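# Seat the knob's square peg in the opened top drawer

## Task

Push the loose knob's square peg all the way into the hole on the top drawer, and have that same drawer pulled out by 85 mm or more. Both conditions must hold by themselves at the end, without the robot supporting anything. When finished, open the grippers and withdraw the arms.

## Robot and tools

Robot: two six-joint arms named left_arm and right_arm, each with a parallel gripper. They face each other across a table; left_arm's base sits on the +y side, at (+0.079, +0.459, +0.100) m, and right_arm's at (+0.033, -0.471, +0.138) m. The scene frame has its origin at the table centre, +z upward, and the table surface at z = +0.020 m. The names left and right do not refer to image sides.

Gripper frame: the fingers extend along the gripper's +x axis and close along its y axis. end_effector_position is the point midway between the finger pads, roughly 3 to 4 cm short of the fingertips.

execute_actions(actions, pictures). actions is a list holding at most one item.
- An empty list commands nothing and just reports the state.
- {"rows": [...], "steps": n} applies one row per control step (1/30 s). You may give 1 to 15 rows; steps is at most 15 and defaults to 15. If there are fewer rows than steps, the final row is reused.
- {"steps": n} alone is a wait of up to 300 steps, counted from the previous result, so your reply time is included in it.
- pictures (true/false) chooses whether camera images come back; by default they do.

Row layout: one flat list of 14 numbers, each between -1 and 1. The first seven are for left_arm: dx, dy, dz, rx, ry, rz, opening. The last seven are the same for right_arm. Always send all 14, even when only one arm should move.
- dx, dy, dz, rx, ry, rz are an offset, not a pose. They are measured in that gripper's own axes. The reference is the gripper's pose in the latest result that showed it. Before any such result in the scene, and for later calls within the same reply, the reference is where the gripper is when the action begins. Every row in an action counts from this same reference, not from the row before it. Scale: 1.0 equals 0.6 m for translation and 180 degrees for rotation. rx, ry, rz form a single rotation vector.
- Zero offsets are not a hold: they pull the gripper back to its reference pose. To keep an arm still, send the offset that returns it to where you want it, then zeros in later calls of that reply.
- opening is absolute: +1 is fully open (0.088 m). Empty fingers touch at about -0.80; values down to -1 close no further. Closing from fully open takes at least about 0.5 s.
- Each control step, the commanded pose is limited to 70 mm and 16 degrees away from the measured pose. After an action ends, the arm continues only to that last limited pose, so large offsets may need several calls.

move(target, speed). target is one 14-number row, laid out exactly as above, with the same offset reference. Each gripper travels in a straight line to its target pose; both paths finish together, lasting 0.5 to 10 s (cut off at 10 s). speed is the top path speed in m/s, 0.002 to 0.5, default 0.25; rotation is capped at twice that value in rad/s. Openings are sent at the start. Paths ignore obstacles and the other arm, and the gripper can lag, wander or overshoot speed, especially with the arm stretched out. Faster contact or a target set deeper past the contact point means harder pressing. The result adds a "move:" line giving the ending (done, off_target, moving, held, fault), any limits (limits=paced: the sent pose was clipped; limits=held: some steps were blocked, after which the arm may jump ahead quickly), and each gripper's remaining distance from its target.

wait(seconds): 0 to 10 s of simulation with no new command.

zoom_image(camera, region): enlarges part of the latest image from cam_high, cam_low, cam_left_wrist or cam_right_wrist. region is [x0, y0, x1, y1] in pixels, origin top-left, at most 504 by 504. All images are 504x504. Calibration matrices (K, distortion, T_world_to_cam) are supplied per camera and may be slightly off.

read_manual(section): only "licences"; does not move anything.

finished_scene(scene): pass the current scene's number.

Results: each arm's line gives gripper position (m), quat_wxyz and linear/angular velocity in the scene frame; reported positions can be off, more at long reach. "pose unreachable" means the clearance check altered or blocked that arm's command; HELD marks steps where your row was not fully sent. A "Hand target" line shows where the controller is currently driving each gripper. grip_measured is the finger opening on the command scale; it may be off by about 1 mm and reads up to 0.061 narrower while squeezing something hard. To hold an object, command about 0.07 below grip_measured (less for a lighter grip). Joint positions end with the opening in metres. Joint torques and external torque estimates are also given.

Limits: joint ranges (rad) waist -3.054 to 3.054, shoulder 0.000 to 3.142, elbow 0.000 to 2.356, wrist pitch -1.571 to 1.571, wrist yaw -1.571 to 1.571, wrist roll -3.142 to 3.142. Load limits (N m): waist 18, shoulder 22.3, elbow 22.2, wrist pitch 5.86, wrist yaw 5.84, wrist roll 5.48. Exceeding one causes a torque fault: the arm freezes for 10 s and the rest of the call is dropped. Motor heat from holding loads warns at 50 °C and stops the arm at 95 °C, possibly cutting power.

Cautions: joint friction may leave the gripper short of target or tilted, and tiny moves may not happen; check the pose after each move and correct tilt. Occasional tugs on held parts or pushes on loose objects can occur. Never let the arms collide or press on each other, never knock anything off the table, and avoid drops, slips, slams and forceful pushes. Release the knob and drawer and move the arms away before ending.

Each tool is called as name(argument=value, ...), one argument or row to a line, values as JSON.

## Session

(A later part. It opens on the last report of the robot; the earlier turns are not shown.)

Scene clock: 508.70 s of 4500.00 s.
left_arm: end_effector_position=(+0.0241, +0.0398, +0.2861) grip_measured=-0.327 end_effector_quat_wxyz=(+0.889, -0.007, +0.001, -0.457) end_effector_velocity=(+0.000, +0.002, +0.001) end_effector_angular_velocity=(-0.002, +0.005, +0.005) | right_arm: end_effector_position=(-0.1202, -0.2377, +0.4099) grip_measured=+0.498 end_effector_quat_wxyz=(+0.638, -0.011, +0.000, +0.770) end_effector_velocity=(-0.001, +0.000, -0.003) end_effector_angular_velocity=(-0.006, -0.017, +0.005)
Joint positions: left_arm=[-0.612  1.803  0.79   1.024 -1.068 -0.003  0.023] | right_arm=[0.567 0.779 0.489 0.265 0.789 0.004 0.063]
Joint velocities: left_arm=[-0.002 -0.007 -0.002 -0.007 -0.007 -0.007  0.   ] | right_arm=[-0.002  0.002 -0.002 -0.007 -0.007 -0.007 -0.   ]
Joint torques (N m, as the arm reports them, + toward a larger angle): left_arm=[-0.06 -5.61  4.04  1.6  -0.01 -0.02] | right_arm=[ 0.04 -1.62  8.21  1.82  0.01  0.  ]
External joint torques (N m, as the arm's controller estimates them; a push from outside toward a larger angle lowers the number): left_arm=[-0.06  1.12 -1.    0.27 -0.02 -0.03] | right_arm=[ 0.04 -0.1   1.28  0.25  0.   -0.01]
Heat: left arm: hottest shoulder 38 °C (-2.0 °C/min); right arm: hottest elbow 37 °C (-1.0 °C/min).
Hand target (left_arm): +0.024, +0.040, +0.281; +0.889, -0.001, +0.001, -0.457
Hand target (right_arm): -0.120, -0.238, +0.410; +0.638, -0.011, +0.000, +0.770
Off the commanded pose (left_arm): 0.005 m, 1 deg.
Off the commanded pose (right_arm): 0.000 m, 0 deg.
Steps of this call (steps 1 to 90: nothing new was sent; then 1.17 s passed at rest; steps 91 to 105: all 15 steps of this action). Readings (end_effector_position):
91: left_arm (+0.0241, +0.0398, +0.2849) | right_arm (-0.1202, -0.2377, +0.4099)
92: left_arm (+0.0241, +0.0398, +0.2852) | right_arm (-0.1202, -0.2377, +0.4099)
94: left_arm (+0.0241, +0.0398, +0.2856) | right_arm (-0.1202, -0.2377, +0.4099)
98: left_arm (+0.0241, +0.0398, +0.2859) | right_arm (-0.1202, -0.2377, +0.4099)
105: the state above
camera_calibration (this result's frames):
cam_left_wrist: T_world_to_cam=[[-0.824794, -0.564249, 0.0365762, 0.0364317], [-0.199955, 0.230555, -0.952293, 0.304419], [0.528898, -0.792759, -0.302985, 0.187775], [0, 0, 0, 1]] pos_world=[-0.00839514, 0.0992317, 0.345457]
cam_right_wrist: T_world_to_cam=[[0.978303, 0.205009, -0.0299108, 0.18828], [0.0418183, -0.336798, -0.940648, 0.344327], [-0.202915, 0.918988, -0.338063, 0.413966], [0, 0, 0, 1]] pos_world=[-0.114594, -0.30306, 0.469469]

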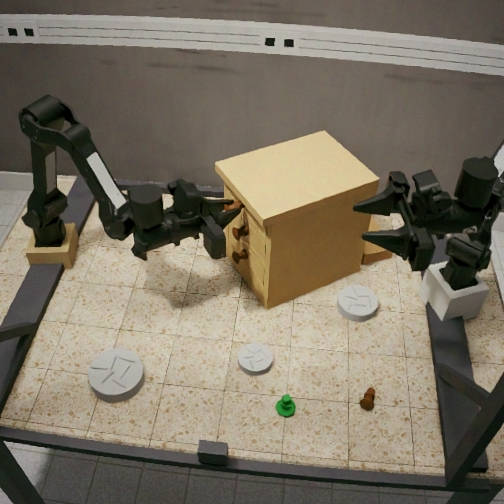

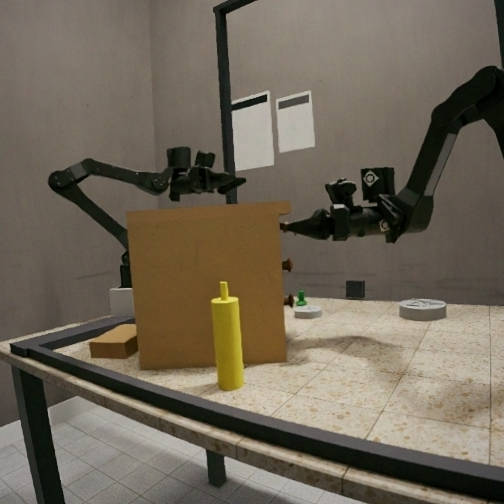

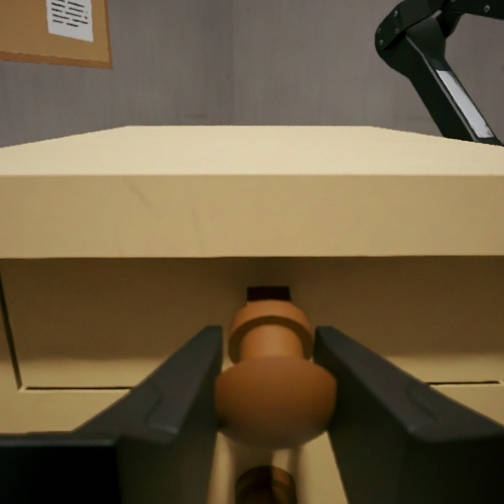

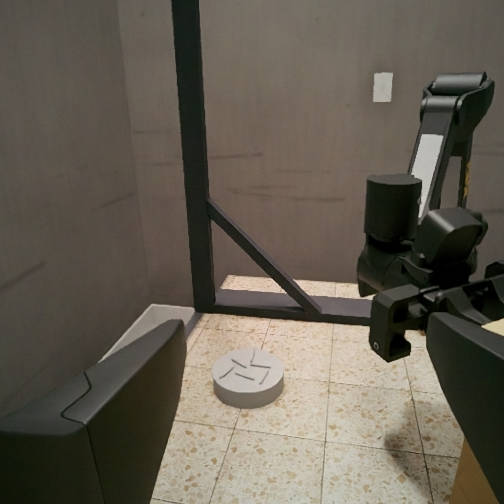

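execute_actions(
  actions=[
    {"rows":[[0,0,-0.014,0.004,0,0,-0.42,0,0,0,0,0,0,0.5]],"steps":15},
  ],
)

zoom_image(
  camera="cam_left_wrist",
  region=[190, 200, 350, 360],
)

Scene clock: 516.03 s of 4500.00 s.
left_arm: end_effector_position=(+0.0239, +0.0394, +0.2839) grip_measured=-0.327 end_effector_quat_wxyz=(+0.889, -0.009, -0.002, -0.457) end_effector_velocity=(+0.000, +0.001, -0.006) end_effector_angular_velocity=(+0.016, -0.003, +0.005) | right_arm: end_effector_position=(-0.1202, -0.2377, +0.4099) grip_measured=+0.498 end_effector_quat_wxyz=(+0.638, -0.011, +0.000, +0.770) end_effector_velocity=(-0.000, -0.000, -0.002) end_effector_angular_velocity=(-0.006, +0.001, +0.005)
Joint positions: left_arm=[-0.612  1.818  0.786  1.056 -1.068  0.006  0.023] | right_arm=[0.567 0.779 0.489 0.265 0.789 0.004 0.063]
Joint velocities: left_arm=[-0.002  0.007 -0.007 -0.007 -0.007 -0.007 -0.   ] | right_arm=[-0.002 -0.002 -0.002 -0.007 -0.007  0.007 -0.   ]
Joint torques (N m, as the arm reports them, + toward a larger angle): left_arm=[-0.08 -5.51  3.57  1.56 -0.02  0.12] | right_arm=[-0.02 -1.58  8.26  1.82  0.02  0.  ]
External joint torques (N m, as the arm's controller estimates them; a push from outside toward a larger angle lowers the number): left_arm=[-0.04  1.09 -1.31  0.27 -0.04  0.11] | right_arm=[ 0.   -0.01  1.29  0.24  0.01 -0.01]
Heat: left arm: hottest shoulder 38 °C (-2.0 °C/min); right arm: hottest elbow 37 °C (+0.0 °C/min).
Hand target (left_arm): +0.024, +0.040, +0.278; +0.889, -0.001, -0.002, -0.457
Hand target (right_arm): -0.120, -0.238, +0.410; +0.638, -0.011, +0.000, +0.770
Off the commanded pose (left_arm): 0.006 m, 1 deg.
Off the commanded pose (right_arm): 0.000 m, 0 deg.
Steps of this call (steps 1 to 90: nothing new was sent; then 3.83 s passed at rest; steps 91 to 105: all 15 steps of this action). Readings (end_effector_position):
91: left_arm (+0.0240, +0.0398, +0.2861) | right_arm (-0.1202, -0.2377, +0.4099)
92: left_arm (+0.0240, +0.0396, +0.2862) | right_arm (-0.1202, -0.2377, +0.4099)
94: left_arm (+0.0239, +0.0394, +0.2853) | right_arm (-0.1202, -0.2377, +0.4099)
98: left_arm (+0.0239, +0.0394, +0.2836) | right_arm (-0.1202, -0.2377, +0.4099)
105: the state above
camera_calibration (this result's frames):
cam_left_wrist: T_world_to_cam=[[-0.824818, -0.564056, 0.0389367, 0.0353819], [-0.198246, 0.224026, -0.954207, 0.303068], [0.529503, -0.794766, -0.296603, 0.185081], [0, 0, 0, 1]] pos_world=[-0.00873503, 0.099158, 0.342708]
cam_right_wrist: T_world_to_cam=[[0.978303, 0.205009, -0.0299108, 0.18828], [0.0418183, -0.336798, -0.940648, 0.344327], [-0.202915, 0.918988, -0.338063, 0.413966], [0, 0, 0, 1]] pos_world=[-0.114594, -0.30306, 0.469469]

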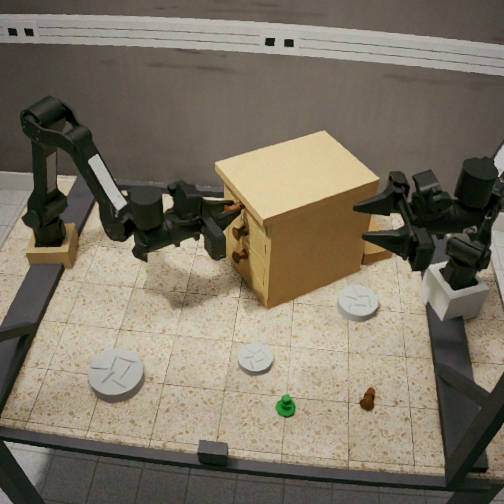

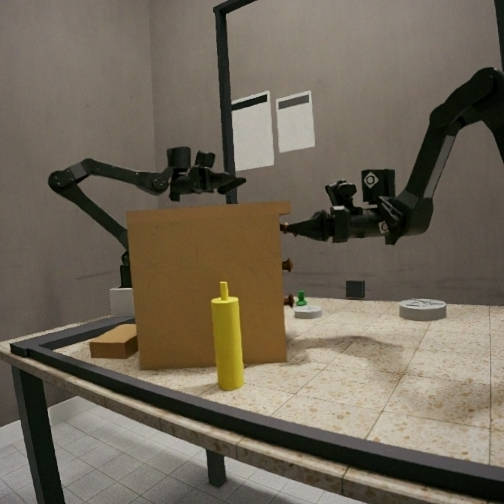

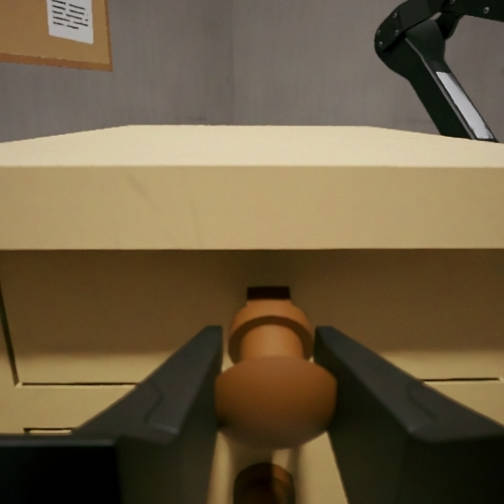

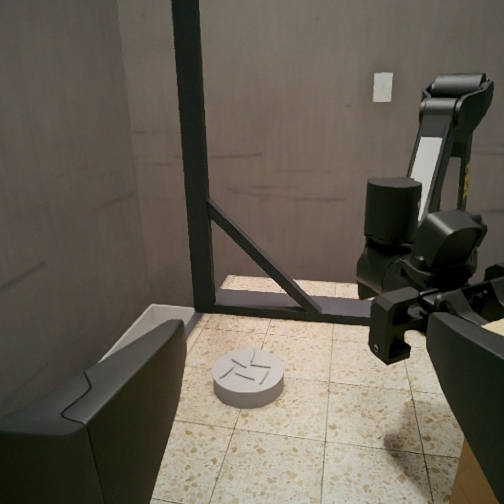

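Region (190, 200, 350, 360) of cam_left_wrist's 504x504 image, scaled by 3.150, with more detail than that image has.

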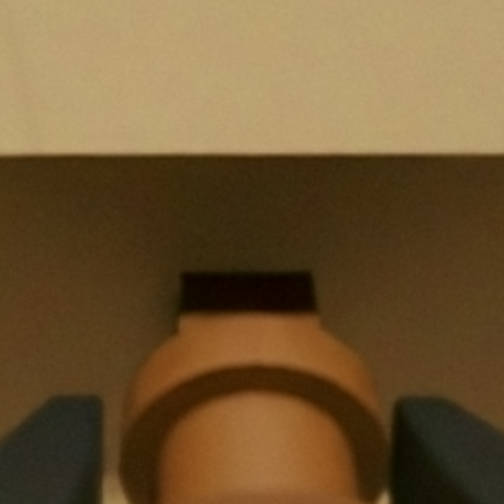

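execute_actions(
  actions=[
    {"rows":[[0,0,-0.004,0.004,0.006,0,-0.42,0,0,0,0,0,0,0.5]],"steps":15},
  ],
)

zoom_image(
  camera="cam_left_wrist",
  region=[190, 200, 350, 360],
)

Scene clock: 520.37 s of 4500.00 s.
left_arm: end_effector_position=(+0.0238, +0.0393, +0.2769) grip_measured=-0.327 end_effector_quat_wxyz=(+0.889, +0.007, +0.003, -0.457) end_effector_velocity=(+0.000, +0.001, -0.003) end_effector_angular_velocity=(+0.007, +0.008, +0.005) | right_arm: end_effector_position=(-0.1202, -0.2377, +0.4099) grip_measured=+0.498 end_effector_quat_wxyz=(+0.638, -0.011, +0.000, +0.770) end_effector_velocity=(-0.000, -0.000, -0.002) end_effector_angular_velocity=(-0.003, -0.013, +0.005)
Joint positions: left_arm=[-0.612  1.818  0.786  1.007 -1.068 -0.012  0.023] | right_arm=[0.567 0.779 0.489 0.265 0.789 0.004 0.063]
Joint velocities: left_arm=[-0.002 -0.002 -0.002 -0.022 -0.007 -0.022 -0.   ] | right_arm=[-0.002 -0.002 -0.002 -0.007 -0.007 -0.007 -0.   ]
Joint torques (N m, as the arm reports them, + toward a larger angle): left_arm=[-0.06 -7.75  4.98  1.21 -0.04 -0.08] | right_arm=[ 0.   -1.61  8.24  1.81  0.02 -0.01]
External joint torques (N m, as the arm's controller estimates them; a push from outside toward a larger angle lowers the number): left_arm=[-0.06 -1.04  0.03 -0.12 -0.03 -0.09] | right_arm=[ 0.   -0.07  1.33  0.25  0.   -0.02]
Heat: left arm: hottest shoulder 37 °C (-3.1 °C/min); right arm: hottest elbow 37 °C (+0.0 °C/min).
Hand target (left_arm): +0.024, +0.039, +0.282; +0.889, +0.000, +0.004, -0.457
Hand target (right_arm): -0.120, -0.238, +0.410; +0.638, -0.011, +0.000, +0.770
Off the commanded pose (left_arm): 0.005 m, 1 deg.
Off the commanded pose (right_arm): 0.000 m, 0 deg.
Steps of this call (steps 1 to 90: nothing new was sent; then 0.83 s passed at rest; steps 91 to 105: all 15 steps of this action). Readings (end_effector_position):
91: left_arm (+0.0238, +0.0393, +0.2833) | right_arm (-0.1202, -0.2377, +0.4099)
92: left_arm (+0.0238, +0.0393, +0.2820) | right_arm (-0.1202, -0.2377, +0.4099)
94: left_arm (+0.0238, +0.0393, +0.2798) | right_arm (-0.1202, -0.2377, +0.4099)
98: left_arm (+0.0238, +0.0393, +0.2779) | right_arm (-0.1202, -0.2377, +0.4099)
105: the state above
camera_calibration (this result's frames):
cam_left_wrist: T_world_to_cam=[[-0.824992, -0.564957, 0.0145654, 0.0424174], [-0.192013, 0.255965, -0.947425, 0.293169], [0.531526, -0.784414, -0.319648, 0.188936], [0, 0, 0, 1]] pos_world=[-0.00913838, 0.0971274, 0.337531]
cam_right_wrist: T_world_to_cam=[[0.978303, 0.205009, -0.0299108, 0.18828], [0.0418183, -0.336798, -0.940648, 0.344327], [-0.202915, 0.918988, -0.338063, 0.413966], [0, 0, 0, 1]] pos_world=[-0.114594, -0.30306, 0.469469]

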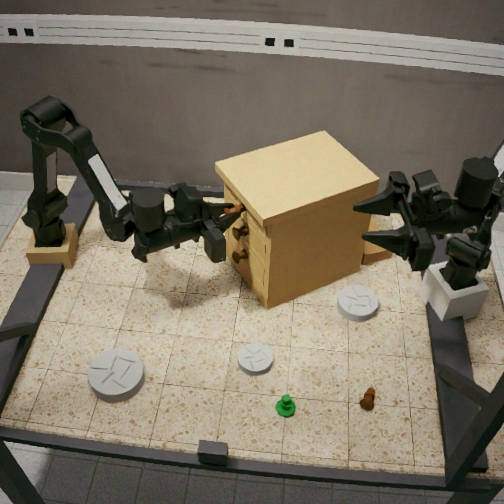

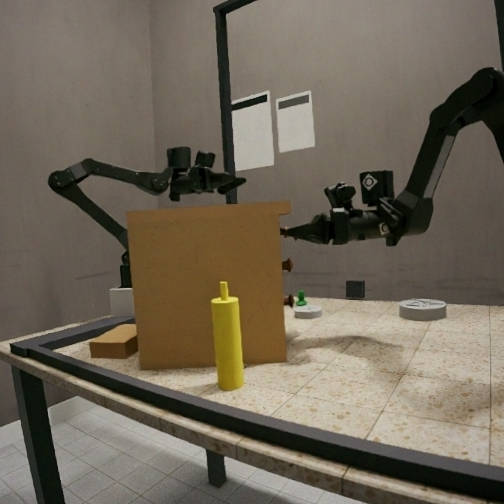

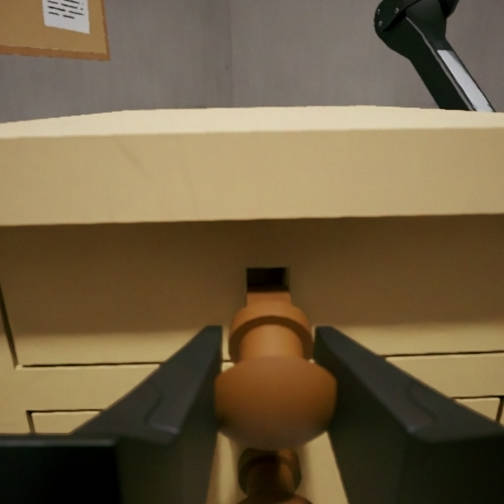

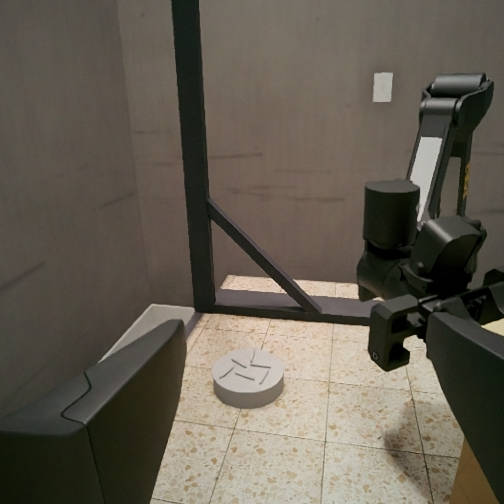

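Region (190, 200, 350, 360) of cam_left_wrist's 504x504 image, scaled by 3.150, with more detail than that image has.

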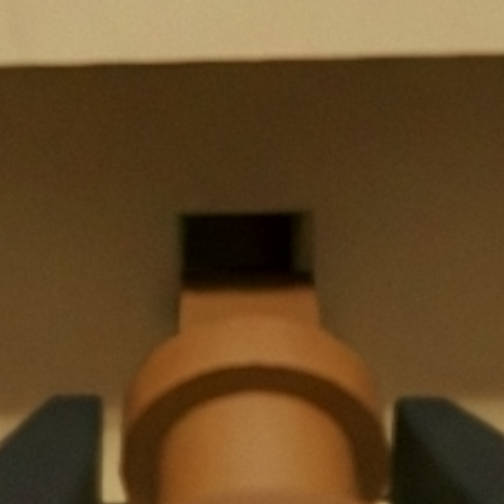

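execute_actions(
  actions=[
    {"rows":[[0,0,0.009,-0.010,-0.006,0,-0.42,0,0,0,0,0,0,0.5]],"steps":15},
  ],
)

zoom_image(
  camera="cam_left_wrist",
  region=[190, 200, 350, 360],
)

Scene clock: 528.43 s of 4500.00 s.
left_arm: end_effector_position=(+0.0238, +0.0393, +0.2816) grip_measured=-0.327 end_effector_quat_wxyz=(+0.889, -0.010, +0.003, -0.457) end_effector_velocity=(+0.000, +0.001, -0.003) end_effector_angular_velocity=(+0.016, -0.004, +0.005) | right_arm: end_effector_position=(-0.1202, -0.2377, +0.4099) grip_measured=+0.498 end_effector_quat_wxyz=(+0.638, -0.011, +0.000, +0.770) end_effector_velocity=(-0.001, -0.001, -0.004) end_effector_angular_velocity=(-0.006, -0.017, +0.010)
Joint positions: left_arm=[-0.612  1.818  0.786  1.04  -1.068 -0.012  0.023] | right_arm=[0.567 0.779 0.489 0.265 0.789 0.004 0.063]
Joint velocities: left_arm=[-0.002 -0.002 -0.002 -0.022 -0.007 -0.007 -0.   ] | right_arm=[ 0.002 -0.002 -0.007 -0.007 -0.007 -0.007 -0.   ]
Joint torques (N m, as the arm reports them, + toward a larger angle): left_arm=[ 0.02 -6.83  4.59  1.61 -0.03  0.14] | right_arm=[ 0.03 -1.61  8.23  1.81  0.02  0.  ]
External joint torques (N m, as the arm's controller estimates them; a push from outside toward a larger angle lowers the number): left_arm=[ 0.03 -0.17 -0.35  0.31 -0.04  0.13] | right_arm=[ 0.01 -0.09  1.35  0.26  0.01 -0.01]
Heat: left arm: hottest shoulder 38 °C (-2.0 °C/min); right arm: hottest elbow 37 °C (+1.0 °C/min).
Hand target (left_arm): +0.024, +0.039, +0.282; +0.889, -0.011, +0.002, -0.457
Hand target (right_arm): -0.120, -0.238, +0.410; +0.638, -0.011, +0.000, +0.770
Off the commanded pose (left_arm): 0.001 m, 0 deg.
Off the commanded pose (right_arm): 0.000 m, 0 deg.
Steps of this call (steps 1 to 90: nothing new was sent; then 4.57 s passed at rest; steps 91 to 105: all 15 steps of this action). Readings (end_effector_position):
91: left_arm (+0.0238, +0.0393, +0.2769) | right_arm (-0.1202, -0.2377, +0.4099)
92: left_arm (+0.0238, +0.0393, +0.2778) | right_arm (-0.1202, -0.2377, +0.4099)
94: left_arm (+0.0238, +0.0393, +0.2794) | right_arm (-0.1202, -0.2377, +0.4099)
98: left_arm (+0.0238, +0.0393, +0.2808) | right_arm (-0.1202, -0.2377, +0.4099)
105: the state above
camera_calibration (this result's frames):
cam_left_wrist: T_world_to_cam=[[-0.824563, -0.564081, 0.04369, 0.0340714], [-0.205955, 0.227343, -0.951787, 0.300268], [0.526952, -0.793806, -0.303634, 0.186374], [0, 0, 0, 1]] pos_world=[-0.00827452, 0.0989004, 0.340892]
cam_right_wrist: T_world_to_cam=[[0.978303, 0.205009, -0.0299108, 0.18828], [0.0418183, -0.336798, -0.940648, 0.344327], [-0.202915, 0.918988, -0.338063, 0.413966], [0, 0, 0, 1]] pos_world=[-0.114594, -0.30306, 0.469469]

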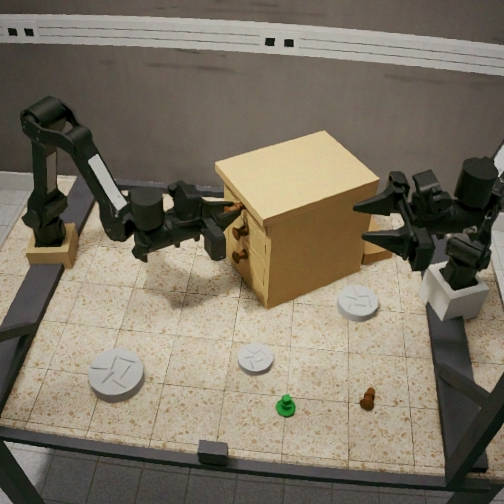

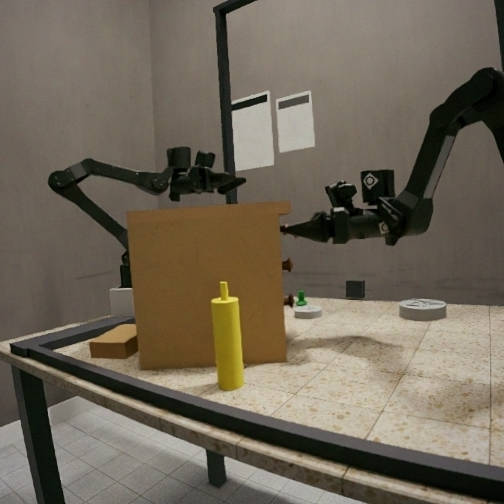

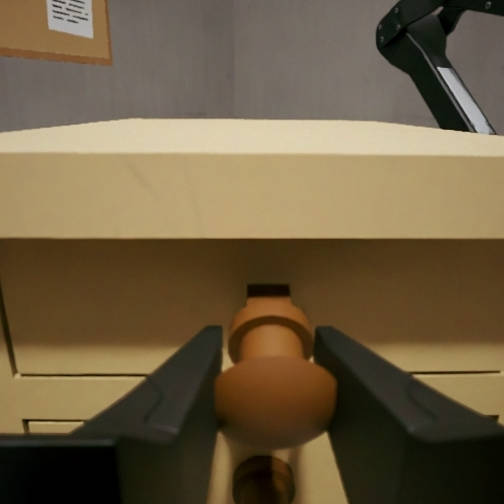

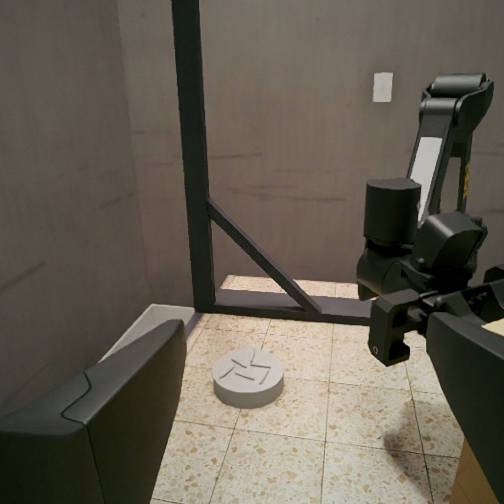

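Region (190, 200, 350, 360) of cam_left_wrist's 504x504 image, scaled by 3.150, with more detail than that image has.

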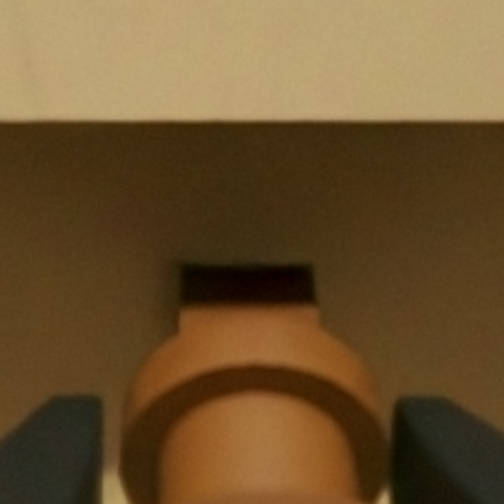

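execute_actions(
  actions=[
    {"rows":[[0.012,-0.004,0.001,0,0,0,-0.42,0,0,0,0,0,0,0.5]],"steps":15},
  ],
)

zoom_image(
  camera="cam_left_wrist",
  region=[190, 200, 350, 360],
)

Scene clock: 532.50 s of 4500.00 s.
left_arm: end_effector_position=(+0.0261, +0.0358, +0.2826) grip_measured=-0.327 end_effector_quat_wxyz=(+0.889, -0.009, +0.003, -0.457) end_effector_velocity=(-0.000, -0.001, -0.003) end_effector_angular_velocity=(+0.016, -0.003, -0.005) | right_arm: end_effector_position=(-0.1202, -0.2377, +0.4099) grip_measured=+0.498 end_effector_quat_wxyz=(+0.638, -0.011, +0.000, +0.770) end_effector_velocity=(+0.000, -0.000, +0.005) end_effector_angular_velocity=(+0.019, +0.001, +0.005)
Joint positions: left_arm=[-0.601  1.822  0.797  1.033 -1.058 -0.012  0.023] | right_arm=[0.567 0.779 0.489 0.265 0.789 0.004 0.063]
Joint velocities: left_arm=[ 0.002  0.002  0.002 -0.022  0.007 -0.007 -0.   ] | right_arm=[-0.002 -0.007 -0.002  0.022 -0.007 -0.022 -0.   ]
Joint torques (N m, as the arm reports them, + toward a larger angle): left_arm=[ 0.17 -5.7   5.76  1.2   0.18  0.03] | right_arm=[ 0.   -1.61  8.27  1.81  0.01 -0.02]
External joint torques (N m, as the arm's controller estimates them; a push from outside toward a larger angle lowers the number): left_arm=[ 0.17  1.03  0.78 -0.12  0.17  0.02] | right_arm=[ 0.   -0.02  1.28  0.23  0.   -0.03]
Heat: left arm: hottest shoulder 38 °C (-1.0 °C/min); right arm: hottest elbow 37 °C (+0.0 °C/min).
Hand target (left_arm): +0.026, +0.032, +0.282; +0.889, -0.010, +0.003, -0.457
Hand target (right_arm): -0.120, -0.238, +0.410; +0.638, -0.011, +0.000, +0.770
Off the commanded pose (left_arm): 0.004 m, 0 deg.
Off the commanded pose (right_arm): 0.000 m, 0 deg.
Steps of this call (steps 1 to 90: nothing new was sent; then 0.57 s passed at rest; steps 91 to 105: all 15 steps of this action). Readings (end_effector_position):
91: left_arm (+0.0240, +0.0393, +0.2817) | right_arm (-0.1202, -0.2377, +0.4099)
92: left_arm (+0.0243, +0.0390, +0.2820) | right_arm (-0.1202, -0.2377, +0.4099)
94: left_arm (+0.0254, +0.0380, +0.2822) | right_arm (-0.1202, -0.2377, +0.4099)
98: left_arm (+0.0262, +0.0365, +0.2828) | right_arm (-0.1202, -0.2377, +0.4099)
105: the state above
camera_calibration (this result's frames):
cam_left_wrist: T_world_to_cam=[[-0.824143, -0.564723, 0.0433199, 0.0340771], [-0.205904, 0.227481, -0.951765, 0.302477], [0.527629, -0.79331, -0.303755, 0.182679], [0, 0, 0, 1]] pos_world=[-0.00602158, 0.0953579, 0.3419]
cam_right_wrist: T_world_to_cam=[[0.978303, 0.205009, -0.0299108, 0.18828], [0.0418183, -0.336798, -0.940648, 0.344327], [-0.202915, 0.918988, -0.338063, 0.413966], [0, 0, 0, 1]] pos_world=[-0.114594, -0.30306, 0.469469]

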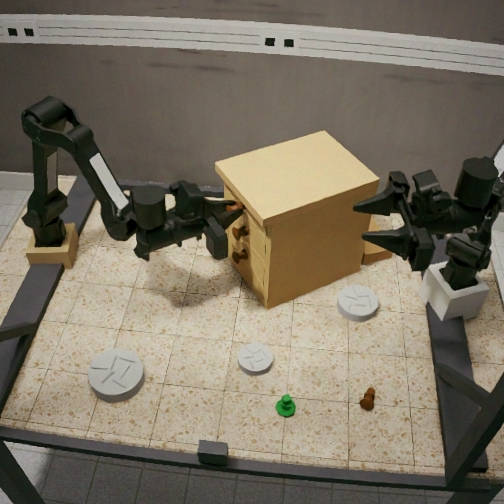

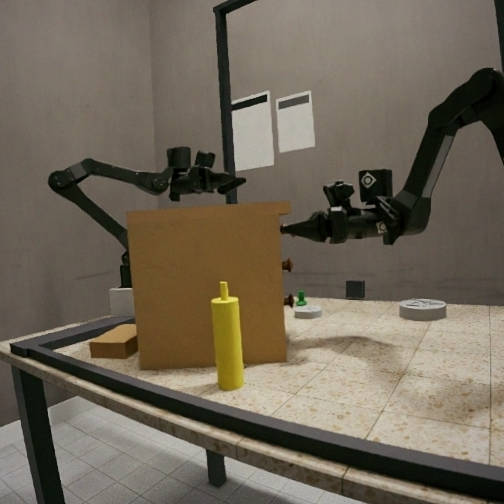

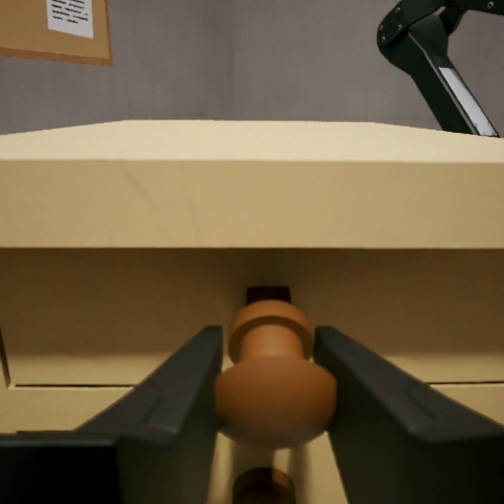

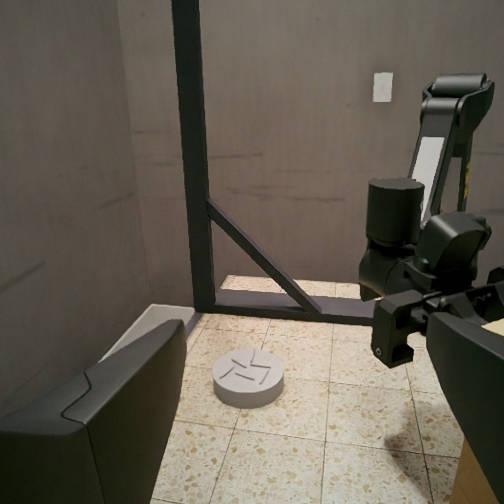

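Region (190, 200, 350, 360) of cam_left_wrist's 504x504 image, scaled by 3.150, with more detail than that image has.

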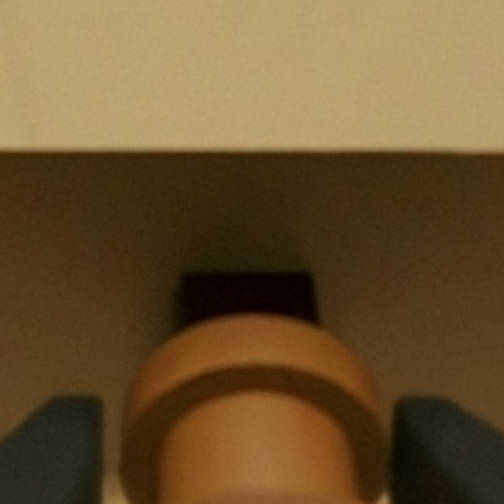

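execute_actions(
  actions=[
    {"rows":[[0,0,-0.003,0,0,0,-0.42,0,0,0,0,0,0,0.5]],"steps":10},
  ],
)

zoom_image(
  camera="cam_left_wrist",
  region=[190, 200, 350, 360],
)

zoom_image(
  camera="cam_low",
  region=[270, 195, 320, 245],
)

Scene clock: 538.63 s of 4500.00 s.
left_arm: end_effector_position=(+0.0262, +0.0357, +0.2831) grip_measured=-0.327 end_effector_quat_wxyz=(+0.889, -0.011, +0.003, -0.457) end_effector_velocity=(-0.000, +0.001, -0.003) end_effector_angular_velocity=(+0.015, -0.011, +0.005) | right_arm: end_effector_position=(-0.1202, -0.2377, +0.4099) grip_measured=+0.498 end_effector_quat_wxyz=(+0.638, -0.011, +0.000, +0.770) end_effector_velocity=(+0.003, +0.001, -0.004) end_effector_angular_velocity=(-0.014, -0.011, -0.015)
Joint positions: left_arm=[-0.601  1.822  0.798  1.035 -1.058 -0.012  0.023] | right_arm=[0.567 0.779 0.489 0.265 0.789 0.004 0.063]
Joint velocities: left_arm=[-0.002  0.002 -0.002 -0.007 -0.007  0.007 -0.   ] | right_arm=[-0.007 -0.002 -0.002 -0.022  0.007  0.007 -0.   ]
Joint torques (N m, as the arm reports them, + toward a larger angle): left_arm=[-0.08 -6.36  4.27  1.57 -0.02  0.03] | right_arm=[ 0.03 -1.63  8.24  1.81  0.01  0.  ]
External joint torques (N m, as the arm's controller estimates them; a push from outside toward a larger angle lowers the number): left_arm=[-0.08  0.32 -0.65  0.26 -0.02  0.01] | right_arm=[ 0.05 -0.08  1.31  0.25 -0.01 -0.01]
Heat: left arm: hottest shoulder 38 °C (-1.0 °C/min); right arm: hottest elbow 37 °C (+0.0 °C/min).
Hand target (left_arm): +0.026, +0.036, +0.281; +0.889, -0.009, +0.003, -0.457
Hand target (right_arm): -0.120, -0.238, +0.410; +0.638, -0.011, +0.000, +0.770
Off the commanded pose (left_arm): 0.002 m, 0 deg.
Off the commanded pose (right_arm): 0.000 m, 0 deg.
Steps of this call (steps 1 to 90: nothing new was sent; then 2.80 s passed at rest; steps 91 to 100: all 10 steps of this action). Readings (end_effector_position):
91: left_arm (+0.0262, +0.0357, +0.2826) | right_arm (-0.1202, -0.2377, +0.4099)
92: left_arm (+0.0262, +0.0357, +0.2826) | right_arm (-0.1202, -0.2377, +0.4099)
94: left_arm (+0.0262, +0.0357, +0.2827) | right_arm (-0.1202, -0.2377, +0.4099)
98: left_arm (+0.0262, +0.0357, +0.2830) | right_arm (-0.1202, -0.2377, +0.4099)
100: the state above
camera_calibration (this result's frames):
cam_left_wrist: T_world_to_cam=[[-0.824085, -0.5646, 0.0459437, 0.0333161], [-0.20713, 0.224847, -0.952124, 0.303225], [0.527239, -0.794148, -0.302239, 0.182308], [0, 0, 0, 1]] pos_world=[-0.00585754, 0.0954104, 0.342277]
cam_right_wrist: T_world_to_cam=[[0.978303, 0.205009, -0.0299108, 0.18828], [0.0418183, -0.336798, -0.940648, 0.344327], [-0.202915, 0.918988, -0.338063, 0.413966], [0, 0, 0, 1]] pos_world=[-0.114594, -0.30306, 0.469469]

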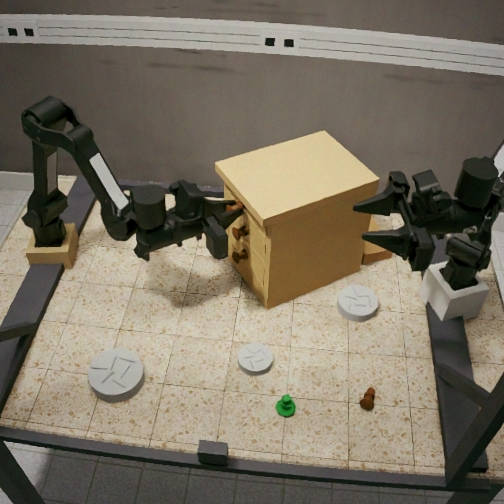

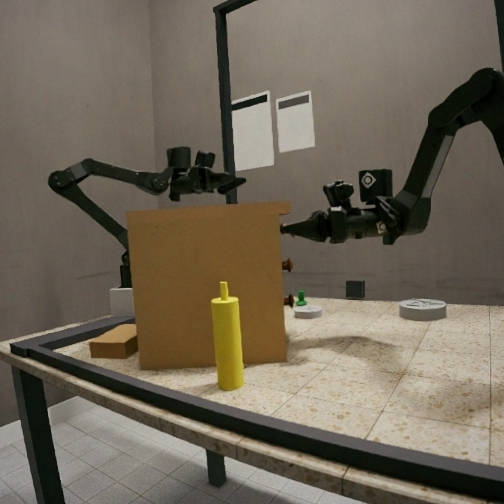

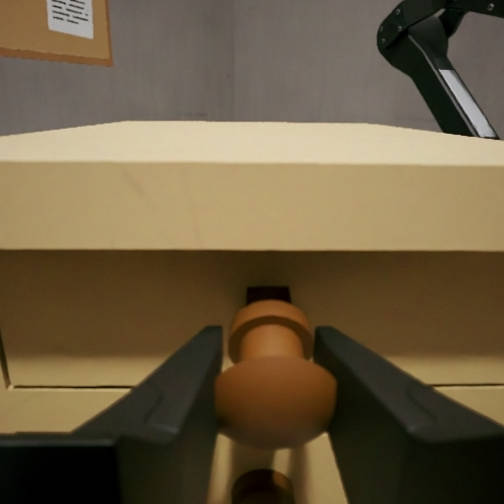

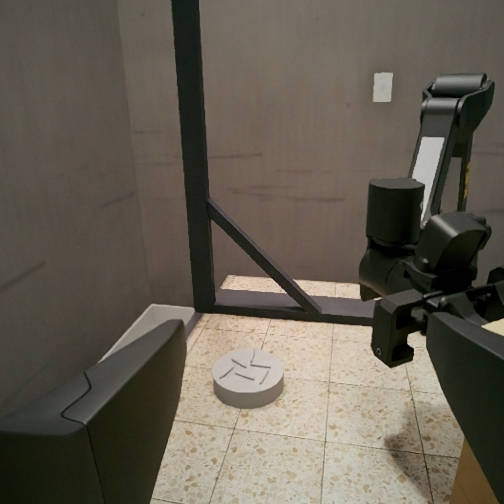

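Region (190, 200, 350, 360) of cam_left_wrist's 504x504 image, scaled by 3.150, with more detail than that image has.

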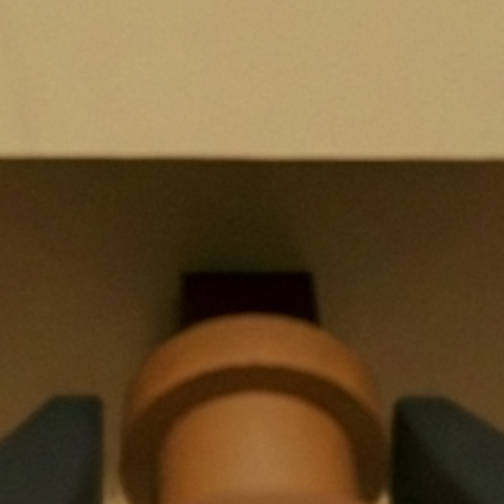

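Region (270, 195, 320, 245) of cam_low's 504x504 image, scaled by 10.080, with more detail than that image has.

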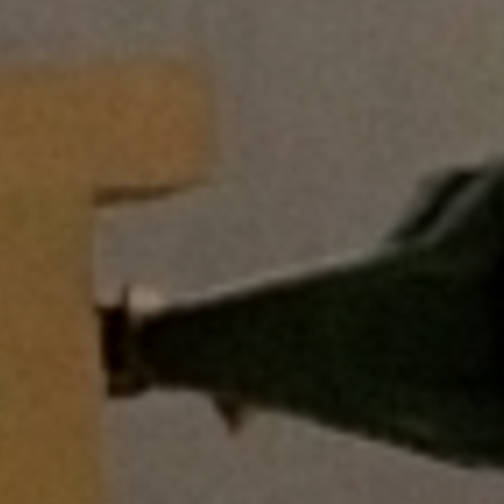

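execute_actions(
  actions=[
    {"rows":[[-0.012,0,-0.002,0,0,0,-0.42,0,0,0,0,0,0,0.5],[-0.012,0,-0.003,0,0,0,-0.42,0,0,0,0,0,0,0.5],[-0.012,0,-0.004,0,0,0,-0.42,0,0,0,0,0,0,0.5],[-0.012,0,-0.005,0,0,0,-0.42,0,0,0,0,0,0,0.5],[-0.012,0,-0.006,0,0,0,-0.42,0,0,0,0,0,0,0.5]],"steps":15},
  ],
)

zoom_image(
  camera="cam_left_wrist",
  region=[190, 200, 350, 360],
)

Scene clock: 548.53 s of 4500.00 s.
left_arm: end_effector_position=(+0.0227, +0.0395, +0.2816) grip_measured=-0.327 end_effector_quat_wxyz=(+0.889, -0.013, +0.003, -0.457) end_effector_velocity=(+0.000, +0.001, +0.001) end_effector_angular_velocity=(-0.011, +0.009, +0.005) | right_arm: end_effector_position=(-0.1202, -0.2377, +0.4099) grip_measured=+0.498 end_effector_quat_wxyz=(+0.638, -0.011, +0.000, +0.770) end_effector_velocity=(-0.000, -0.000, -0.002) end_effector_angular_velocity=(-0.003, -0.013, +0.005)
Joint positions: left_arm=[-0.615  1.822  0.786  1.051 -1.072 -0.012  0.023] | right_arm=[0.567 0.779 0.489 0.265 0.789 0.004 0.063]
Joint velocities: left_arm=[-0.002 -0.002 -0.002  0.007 -0.007 -0.007 -0.   ] | right_arm=[-0.002 -0.002 -0.002 -0.007 -0.007 -0.007 -0.   ]
Joint torques (N m, as the arm reports them, + toward a larger angle): left_arm=[-0.14 -6.75  3.66  1.57 -0.19  0.07] | right_arm=[-0.02 -1.61  8.23  1.82  0.01 -0.01]
External joint torques (N m, as the arm's controller estimates them; a push from outside toward a larger angle lowers the number): left_arm=[-0.14 -0.07 -1.26  0.26 -0.2   0.06] | right_arm=[-0.02 -0.06  1.28  0.25  0.   -0.02]
Heat: left arm: hottest shoulder 38 °C (+0.0 °C/min); right arm: hottest elbow 38 °C (+1.0 °C/min).
Hand target (left_arm): +0.022, +0.041, +0.279; +0.889, -0.011, +0.003, -0.457
Hand target (right_arm): -0.120, -0.238, +0.410; +0.638, -0.011, +0.000, +0.770
Off the commanded pose (left_arm): 0.003 m, 0 deg.
Off the commanded pose (right_arm): 0.000 m, 0 deg.
Steps of this call (steps 1 to 90: nothing new was sent; then 6.40 s passed at rest; steps 91 to 105: all 15 steps of this action). Readings (end_effector_position):
91: left_arm (+0.0261, +0.0358, +0.2832) | right_arm (-0.1202, -0.2377, +0.4099)
92: left_arm (+0.0257, +0.0363, +0.2830) | right_arm (-0.1202, -0.2377, +0.4099)
94: left_arm (+0.0242, +0.0375, +0.2825) | right_arm (-0.1202, -0.2377, +0.4099)
98: left_arm (+0.0226, +0.0390, +0.2817) | right_arm (-0.1202, -0.2377, +0.4099)
105: the state above
camera_calibration (this result's frames):
cam_left_wrist: T_world_to_cam=[[-0.824422, -0.563793, 0.0496579, 0.0315702], [-0.208831, 0.221471, -0.952544, 0.30052], [0.526039, -0.795669, -0.300323, 0.186339], [0, 0, 0, 1]] pos_world=[-0.00923636, 0.0995063, 0.340652]
cam_right_wrist: T_world_to_cam=[[0.978303, 0.205009, -0.0299108, 0.18828], [0.0418183, -0.336798, -0.940648, 0.344327], [-0.202915, 0.918988, -0.338063, 0.413966], [0, 0, 0, 1]] pos_world=[-0.114594, -0.30306, 0.469469]

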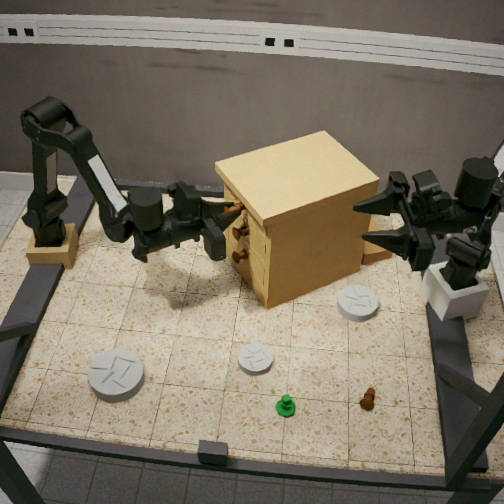

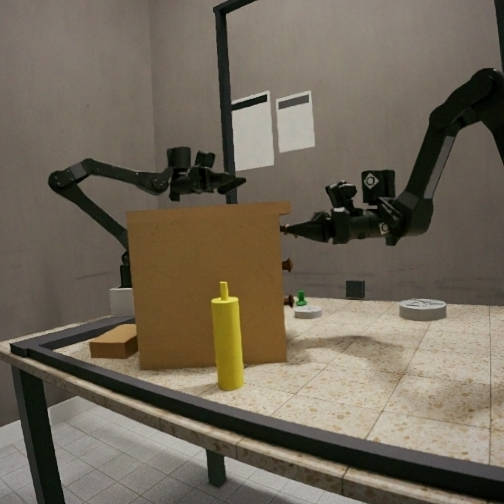

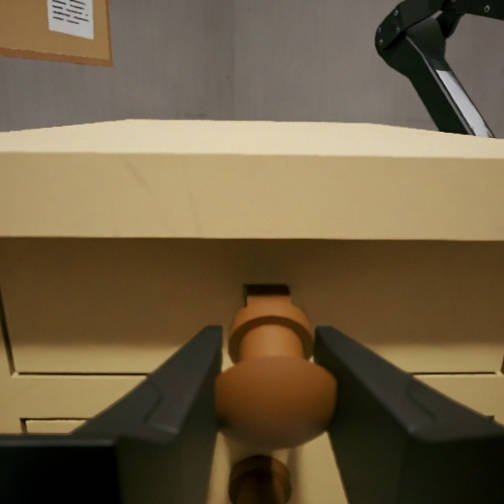

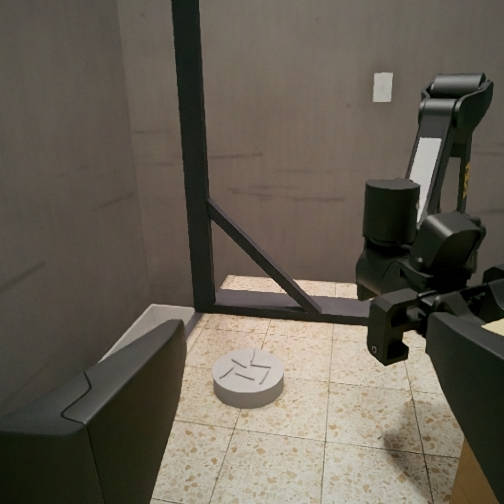

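Region (190, 200, 350, 360) of cam_left_wrist's 504x504 image, scaled by 3.150, with more detail than that image has.

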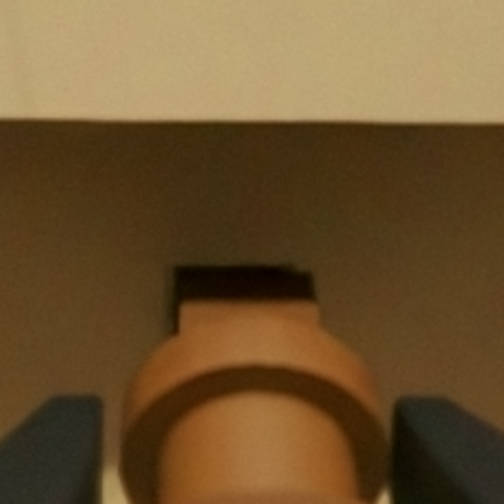

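execute_actions(
  actions=[
    {"rows":[[0.012,-0.001,-0.004,0,0.003,0,-0.42,0,0,0,0,0,0,0.5]],"steps":15},
  ],
)

zoom_image(
  camera="cam_left_wrist",
  region=[190, 200, 350, 360],
)

Scene clock: 552.40 s of 4500.00 s.
left_arm: end_effector_position=(+0.0263, +0.0369, +0.2796) grip_measured=-0.327 end_effector_quat_wxyz=(+0.889, -0.010, +0.006, -0.457) end_effector_velocity=(-0.002, -0.000, +0.003) end_effector_angular_velocity=(-0.006, +0.007, -0.010) | right_arm: end_effector_position=(-0.1202, -0.2377, +0.4099) grip_measured=+0.498 end_effector_quat_wxyz=(+0.638, -0.011, +0.000, +0.770) end_effector_velocity=(-0.000, -0.000, -0.001) end_effector_angular_velocity=(+0.002, -0.023, +0.015)
Joint positions: left_arm=[-0.602  1.822  0.791  1.028 -1.059 -0.026  0.023] | right_arm=[0.567 0.779 0.489 0.265 0.789 0.004 0.063]
Joint velocities: left_arm=[-0.002 -0.007  0.002 -0.007  0.007 -0.007 -0.   ] | right_arm=[-0.007 -0.007 -0.002 -0.007 -0.022 -0.022 -0.   ]
Joint torques (N m, as the arm reports them, + toward a larger angle): left_arm=[ 0.3  -5.72  5.76  1.18  0.19 -0.02] | right_arm=[ 0.03 -1.58  8.22  1.8   0.01 -0.01]
External joint torques (N m, as the arm's controller estimates them; a push from outside toward a larger angle lowers the number): left_arm=[ 0.31  1.02  0.8  -0.14  0.18 -0.03] | right_arm=[ 0.03 -0.02  1.29  0.24  0.   -0.02]
Heat: left arm: hottest shoulder 38 °C (+0.0 °C/min); right arm: hottest elbow 38 °C (+1.0 °C/min).
Hand target (left_arm): +0.026, +0.033, +0.279; +0.889, -0.011, +0.007, -0.458
Hand target (right_arm): -0.120, -0.238, +0.410; +0.638, -0.011, +0.000, +0.770
Off the commanded pose (left_arm): 0.004 m, 0 deg.
Off the commanded pose (right_arm): 0.000 m, 0 deg.
Steps of this call (steps 1 to 90: nothing new was sent; then 0.37 s passed at rest; steps 91 to 105: all 15 steps of this action). Readings (end_effector_position):
91: left_arm (+0.0228, +0.0396, +0.2815) | right_arm (-0.1202, -0.2377, +0.4099)
92: left_arm (+0.0232, +0.0395, +0.2809) | right_arm (-0.1202, -0.2377, +0.4099)
94: left_arm (+0.0245, +0.0388, +0.2797) | right_arm (-0.1202, -0.2377, +0.4099)
98: left_arm (+0.0265, +0.0378, +0.2790) | right_arm (-0.1202, -0.2377, +0.4099)
105: the state above
camera_calibration (this result's frames):
cam_left_wrist: T_world_to_cam=[[-0.824088, -0.56452, 0.0468592, 0.0339893], [-0.211669, 0.23015, -0.949857, 0.29901], [0.525428, -0.792684, -0.309155, 0.184099], [0, 0, 0, 1]] pos_world=[-0.00542973, 0.096303, 0.339339]
cam_right_wrist: T_world_to_cam=[[0.978303, 0.205009, -0.0299108, 0.18828], [0.0418183, -0.336798, -0.940648, 0.344327], [-0.202915, 0.918988, -0.338063, 0.413966], [0, 0, 0, 1]] pos_world=[-0.114594, -0.30306, 0.469469]

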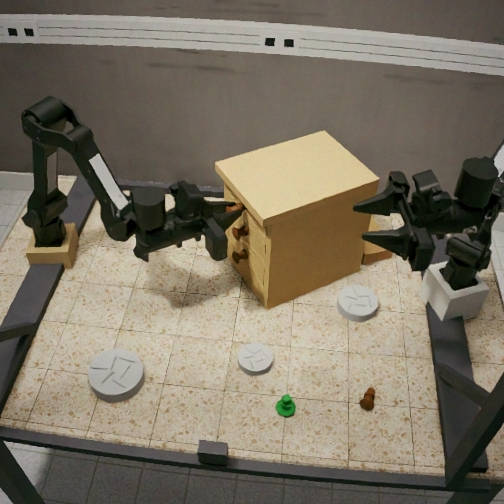

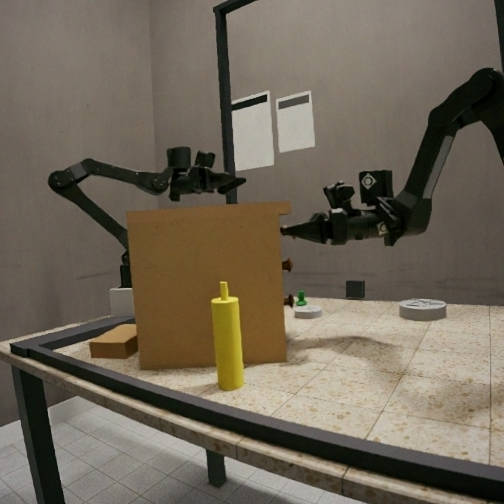

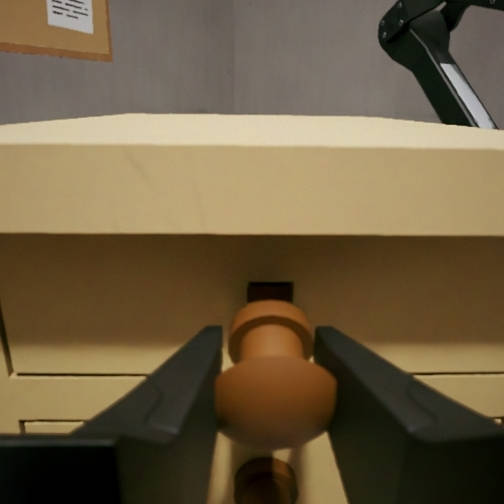

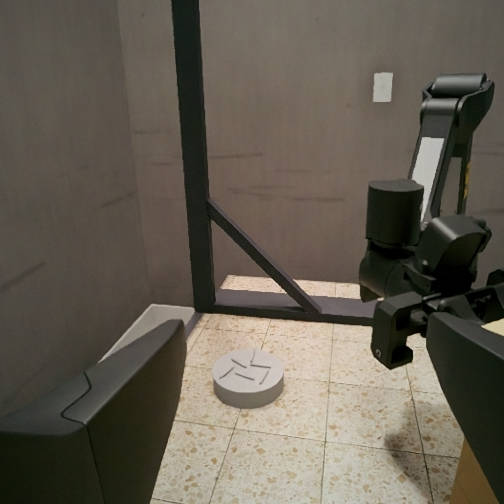

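Region (190, 200, 350, 360) of cam_left_wrist's 504x504 image, scaled by 3.150, with more detail than that image has.

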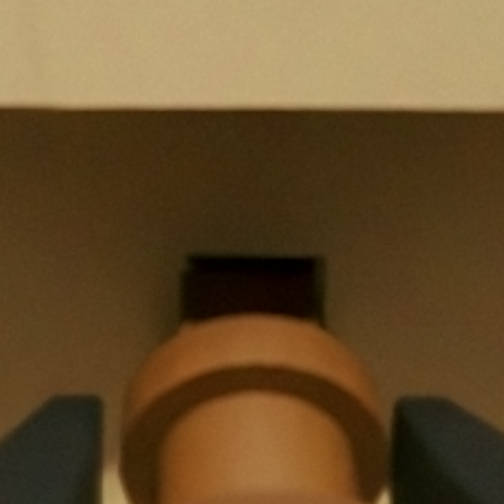

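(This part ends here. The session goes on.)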